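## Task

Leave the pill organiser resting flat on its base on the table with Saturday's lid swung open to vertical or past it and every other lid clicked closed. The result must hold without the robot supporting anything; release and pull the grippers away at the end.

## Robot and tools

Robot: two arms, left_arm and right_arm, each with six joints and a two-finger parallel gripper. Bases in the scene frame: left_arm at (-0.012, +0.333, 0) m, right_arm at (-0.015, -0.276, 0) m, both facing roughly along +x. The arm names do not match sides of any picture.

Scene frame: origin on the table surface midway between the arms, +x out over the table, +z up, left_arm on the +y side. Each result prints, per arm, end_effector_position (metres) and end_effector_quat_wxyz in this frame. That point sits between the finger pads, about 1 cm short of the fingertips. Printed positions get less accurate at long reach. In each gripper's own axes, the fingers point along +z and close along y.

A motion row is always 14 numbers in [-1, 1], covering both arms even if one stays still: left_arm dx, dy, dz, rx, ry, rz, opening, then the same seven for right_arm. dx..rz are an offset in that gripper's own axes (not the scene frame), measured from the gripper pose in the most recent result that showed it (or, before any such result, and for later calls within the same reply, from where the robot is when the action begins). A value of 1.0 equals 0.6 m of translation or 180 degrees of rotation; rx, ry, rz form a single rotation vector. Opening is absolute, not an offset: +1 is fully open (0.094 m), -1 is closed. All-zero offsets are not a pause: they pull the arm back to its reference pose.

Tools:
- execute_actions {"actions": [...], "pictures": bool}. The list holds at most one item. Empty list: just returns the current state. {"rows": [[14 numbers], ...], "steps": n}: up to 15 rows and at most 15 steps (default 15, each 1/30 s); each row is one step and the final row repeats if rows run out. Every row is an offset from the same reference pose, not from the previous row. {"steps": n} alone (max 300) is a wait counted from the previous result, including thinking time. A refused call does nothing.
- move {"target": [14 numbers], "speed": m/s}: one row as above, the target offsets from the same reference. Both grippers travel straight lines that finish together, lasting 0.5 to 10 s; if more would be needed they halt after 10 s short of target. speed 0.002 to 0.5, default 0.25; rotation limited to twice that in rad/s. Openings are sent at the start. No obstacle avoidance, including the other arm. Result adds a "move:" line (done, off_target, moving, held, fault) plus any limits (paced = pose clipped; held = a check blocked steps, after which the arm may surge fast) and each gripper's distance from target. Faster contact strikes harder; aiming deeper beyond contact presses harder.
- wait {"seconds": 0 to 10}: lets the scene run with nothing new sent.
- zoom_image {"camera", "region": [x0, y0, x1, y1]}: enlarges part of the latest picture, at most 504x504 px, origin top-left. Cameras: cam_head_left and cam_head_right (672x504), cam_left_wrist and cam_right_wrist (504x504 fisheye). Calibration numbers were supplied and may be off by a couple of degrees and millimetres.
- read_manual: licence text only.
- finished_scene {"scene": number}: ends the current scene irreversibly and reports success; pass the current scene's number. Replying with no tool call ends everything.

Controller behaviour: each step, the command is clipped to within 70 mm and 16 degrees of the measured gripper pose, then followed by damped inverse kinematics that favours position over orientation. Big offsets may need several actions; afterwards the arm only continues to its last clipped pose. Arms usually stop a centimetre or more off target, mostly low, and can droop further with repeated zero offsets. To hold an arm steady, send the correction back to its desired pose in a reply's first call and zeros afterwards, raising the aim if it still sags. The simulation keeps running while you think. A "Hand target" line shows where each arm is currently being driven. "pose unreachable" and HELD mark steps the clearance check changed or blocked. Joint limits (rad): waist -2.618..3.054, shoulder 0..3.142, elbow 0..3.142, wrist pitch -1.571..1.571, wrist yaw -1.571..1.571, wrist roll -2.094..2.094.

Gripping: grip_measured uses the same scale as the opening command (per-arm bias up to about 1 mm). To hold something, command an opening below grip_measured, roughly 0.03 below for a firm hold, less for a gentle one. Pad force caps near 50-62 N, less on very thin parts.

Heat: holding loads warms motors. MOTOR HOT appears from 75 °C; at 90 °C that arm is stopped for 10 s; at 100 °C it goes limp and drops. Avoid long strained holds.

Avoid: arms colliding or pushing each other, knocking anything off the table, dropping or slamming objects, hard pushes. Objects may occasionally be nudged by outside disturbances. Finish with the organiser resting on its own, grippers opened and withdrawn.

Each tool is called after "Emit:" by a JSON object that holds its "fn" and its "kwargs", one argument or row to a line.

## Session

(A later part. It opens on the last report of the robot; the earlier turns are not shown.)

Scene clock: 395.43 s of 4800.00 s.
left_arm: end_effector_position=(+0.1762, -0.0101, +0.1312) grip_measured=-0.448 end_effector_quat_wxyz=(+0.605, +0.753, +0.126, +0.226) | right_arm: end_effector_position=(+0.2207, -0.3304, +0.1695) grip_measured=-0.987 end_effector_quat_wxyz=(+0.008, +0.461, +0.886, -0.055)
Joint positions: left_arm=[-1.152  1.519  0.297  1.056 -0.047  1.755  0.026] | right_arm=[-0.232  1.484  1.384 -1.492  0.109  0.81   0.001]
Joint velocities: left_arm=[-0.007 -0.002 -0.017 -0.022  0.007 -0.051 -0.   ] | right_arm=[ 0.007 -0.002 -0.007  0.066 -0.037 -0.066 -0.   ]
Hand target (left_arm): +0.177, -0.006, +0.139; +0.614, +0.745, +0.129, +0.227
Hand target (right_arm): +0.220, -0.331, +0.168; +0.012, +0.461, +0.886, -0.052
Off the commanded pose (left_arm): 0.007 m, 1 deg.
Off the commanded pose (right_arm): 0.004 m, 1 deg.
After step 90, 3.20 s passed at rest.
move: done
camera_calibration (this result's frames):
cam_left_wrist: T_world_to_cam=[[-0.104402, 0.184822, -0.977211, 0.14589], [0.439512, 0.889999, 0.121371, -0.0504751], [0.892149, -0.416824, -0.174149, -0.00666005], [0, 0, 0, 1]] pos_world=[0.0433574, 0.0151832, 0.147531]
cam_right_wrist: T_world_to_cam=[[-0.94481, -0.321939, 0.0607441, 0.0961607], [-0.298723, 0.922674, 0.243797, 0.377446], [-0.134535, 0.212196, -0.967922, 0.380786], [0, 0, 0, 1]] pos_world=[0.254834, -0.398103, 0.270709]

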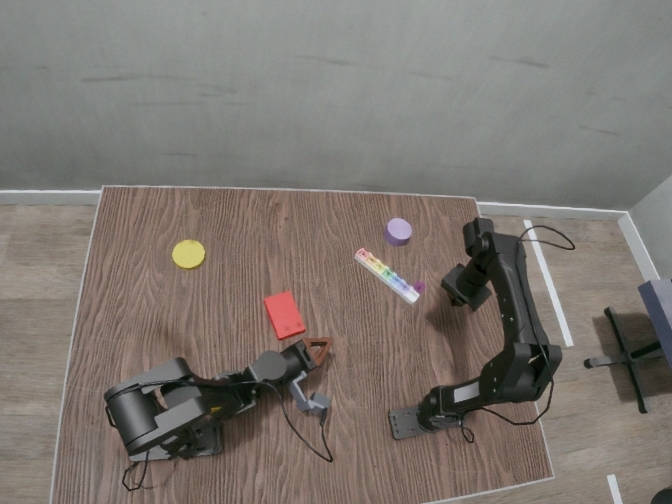

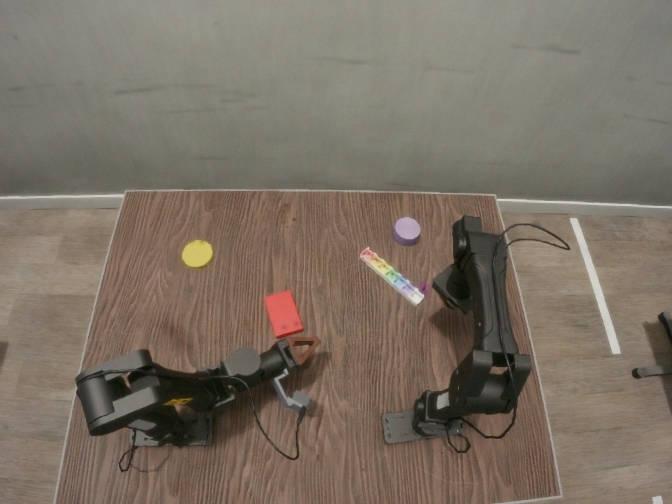

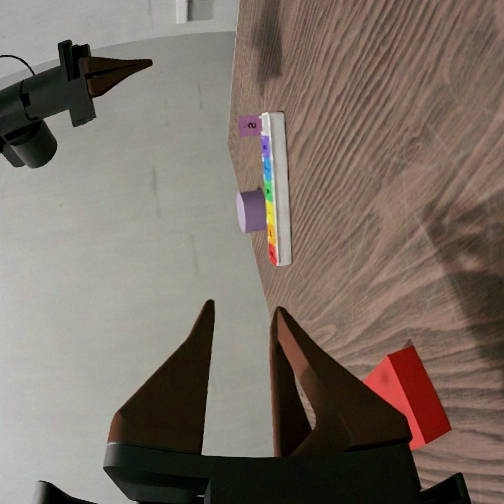

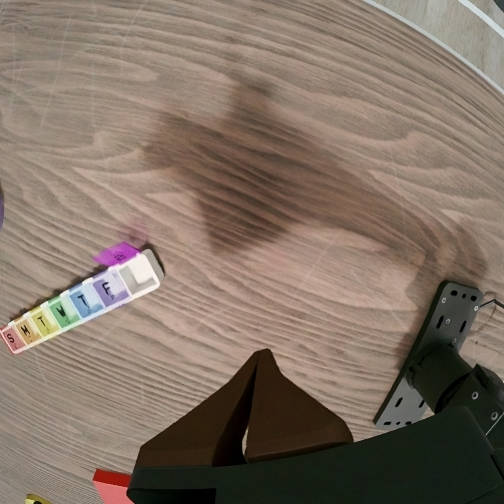

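Emit:
{"fn": "execute_actions", "kwargs": {
  "actions": []
}}

Scene clock: 399.90 s of 4800.00 s.
left_arm: end_effector_position=(+0.1761, -0.0101, +0.1309) grip_measured=-0.448 end_effector_quat_wxyz=(+0.604, +0.753, +0.126, +0.226) | right_arm: end_effector_position=(+0.2207, -0.3304, +0.1695) grip_measured=-0.987 end_effector_quat_wxyz=(+0.008, +0.460, +0.886, -0.055)
Joint positions: left_arm=[-1.152  1.519  0.297  1.054 -0.046  1.755  0.026] | right_arm=[-0.232  1.484  1.384 -1.492  0.109  0.809  0.001]
Joint velocities: left_arm=[-0.002 -0.017 -0.007 -0.007 -0.081  0.022 -0.001] | right_arm=[ 0.012 -0.007 -0.007 -0.022 -0.037  0.066 -0.001]
Hand target (left_arm): +0.177, -0.006, +0.139; +0.614, +0.745, +0.129, +0.227
Hand target (right_arm): +0.220, -0.331, +0.168; +0.012, +0.461, +0.886, -0.052
Off the commanded pose (left_arm): 0.007 m, 2 deg.
Off the commanded pose (right_arm): 0.004 m, 1 deg.
Steps of this call (steps 1 to 90: nothing new was sent; then 1.47 s passed at rest). Readings (end_effector_position):
1: left_arm (+0.1762, -0.0101, +0.1311) | right_arm (+0.2207, -0.3304, +0.1695)
2: left_arm (+0.1762, -0.0101, +0.1310) | right_arm (+0.2207, -0.3304, +0.1695)
4: left_arm (+0.1761, -0.0101, +0.1309) | right_arm (+0.2207, -0.3304, +0.1695)
8: left_arm (+0.1761, -0.0101, +0.1309) | right_arm (+0.2207, -0.3304, +0.1695)
90: the state above
camera_calibration (this result's frames):
cam_left_wrist: T_world_to_cam=[[-0.105072, 0.186157, -0.976886, 0.145599], [0.439938, 0.889672, 0.122218, -0.0506003], [0.89186, -0.416928, -0.175378, -0.00642675], [0, 0, 0, 1]] pos_world=[0.0432912, 0.0152338, 0.147291]
cam_right_wrist: T_world_to_cam=[[-0.944442, -0.323032, 0.0606678, 0.095763], [-0.299749, 0.922234, 0.244203, 0.377402], [-0.134835, 0.21245, -0.967825, 0.380899], [0, 0, 0, 1]] pos_world=[0.254927, -0.39804, 0.270671]

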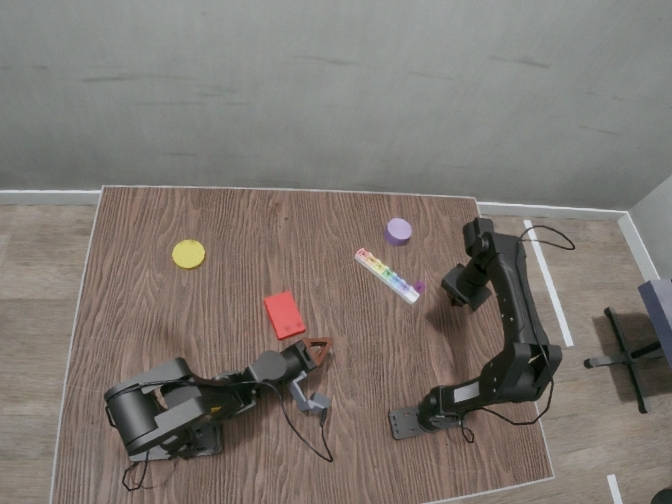

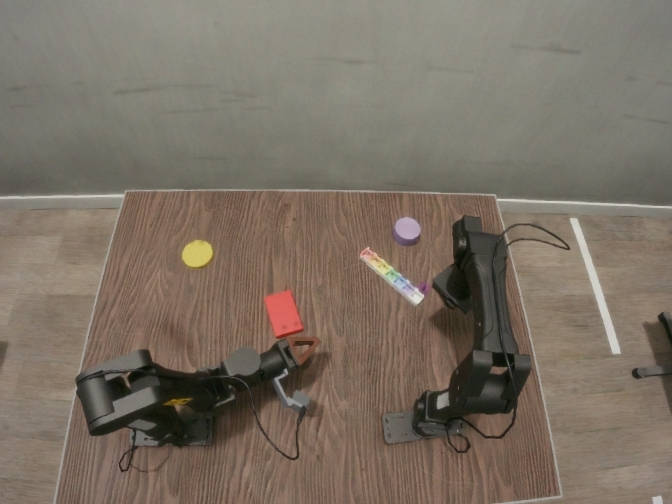

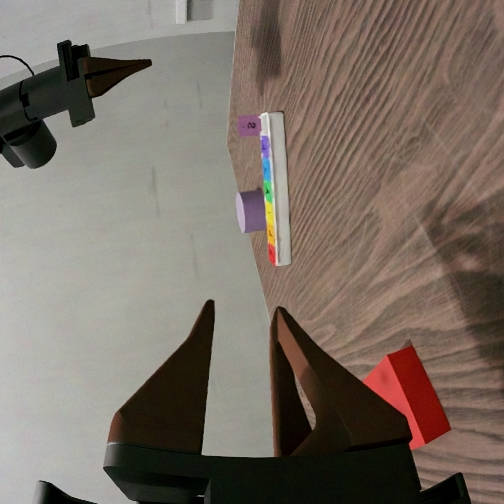

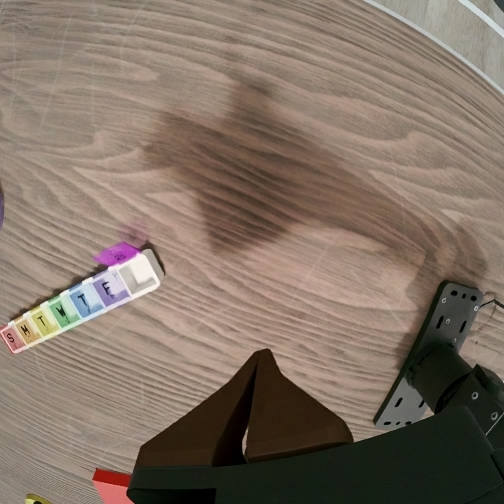

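Emit:
{"fn": "zoom_image", "kwargs": {
  "camera": "cam_right_wrist",
  "region": [60, 200, 200, 320]
}}

Emit:
{"fn": "zoom_image", "kwargs": {
  "camera": "cam_left_wrist",
  "region": [200, 90, 320, 200]
}}

Region (60, 200, 200, 320) of cam_right_wrist's 504x504 image, scaled by 3.600, with more detail than that image has; it fills the top 432 rows of this view, and the rest is white.

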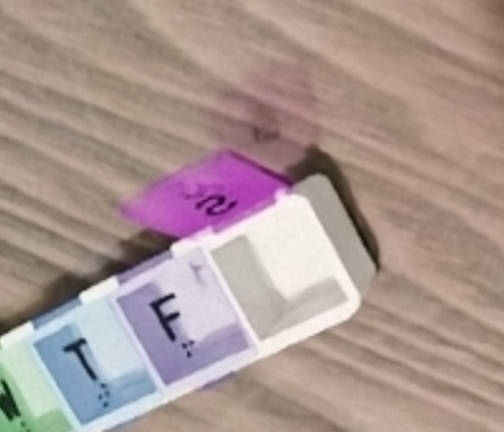

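Region (200, 90, 320, 200) of cam_left_wrist's 504x504 image, scaled by 4.200, with more detail than that image has; it fills the top 462 rows of this view, and the rest is white.

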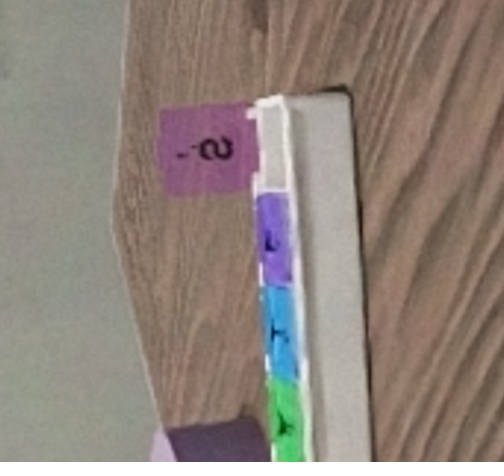

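Emit:
{"fn": "finished_scene", "kwargs": {
  "scene": 2
}}

The scene is finished: the task was done.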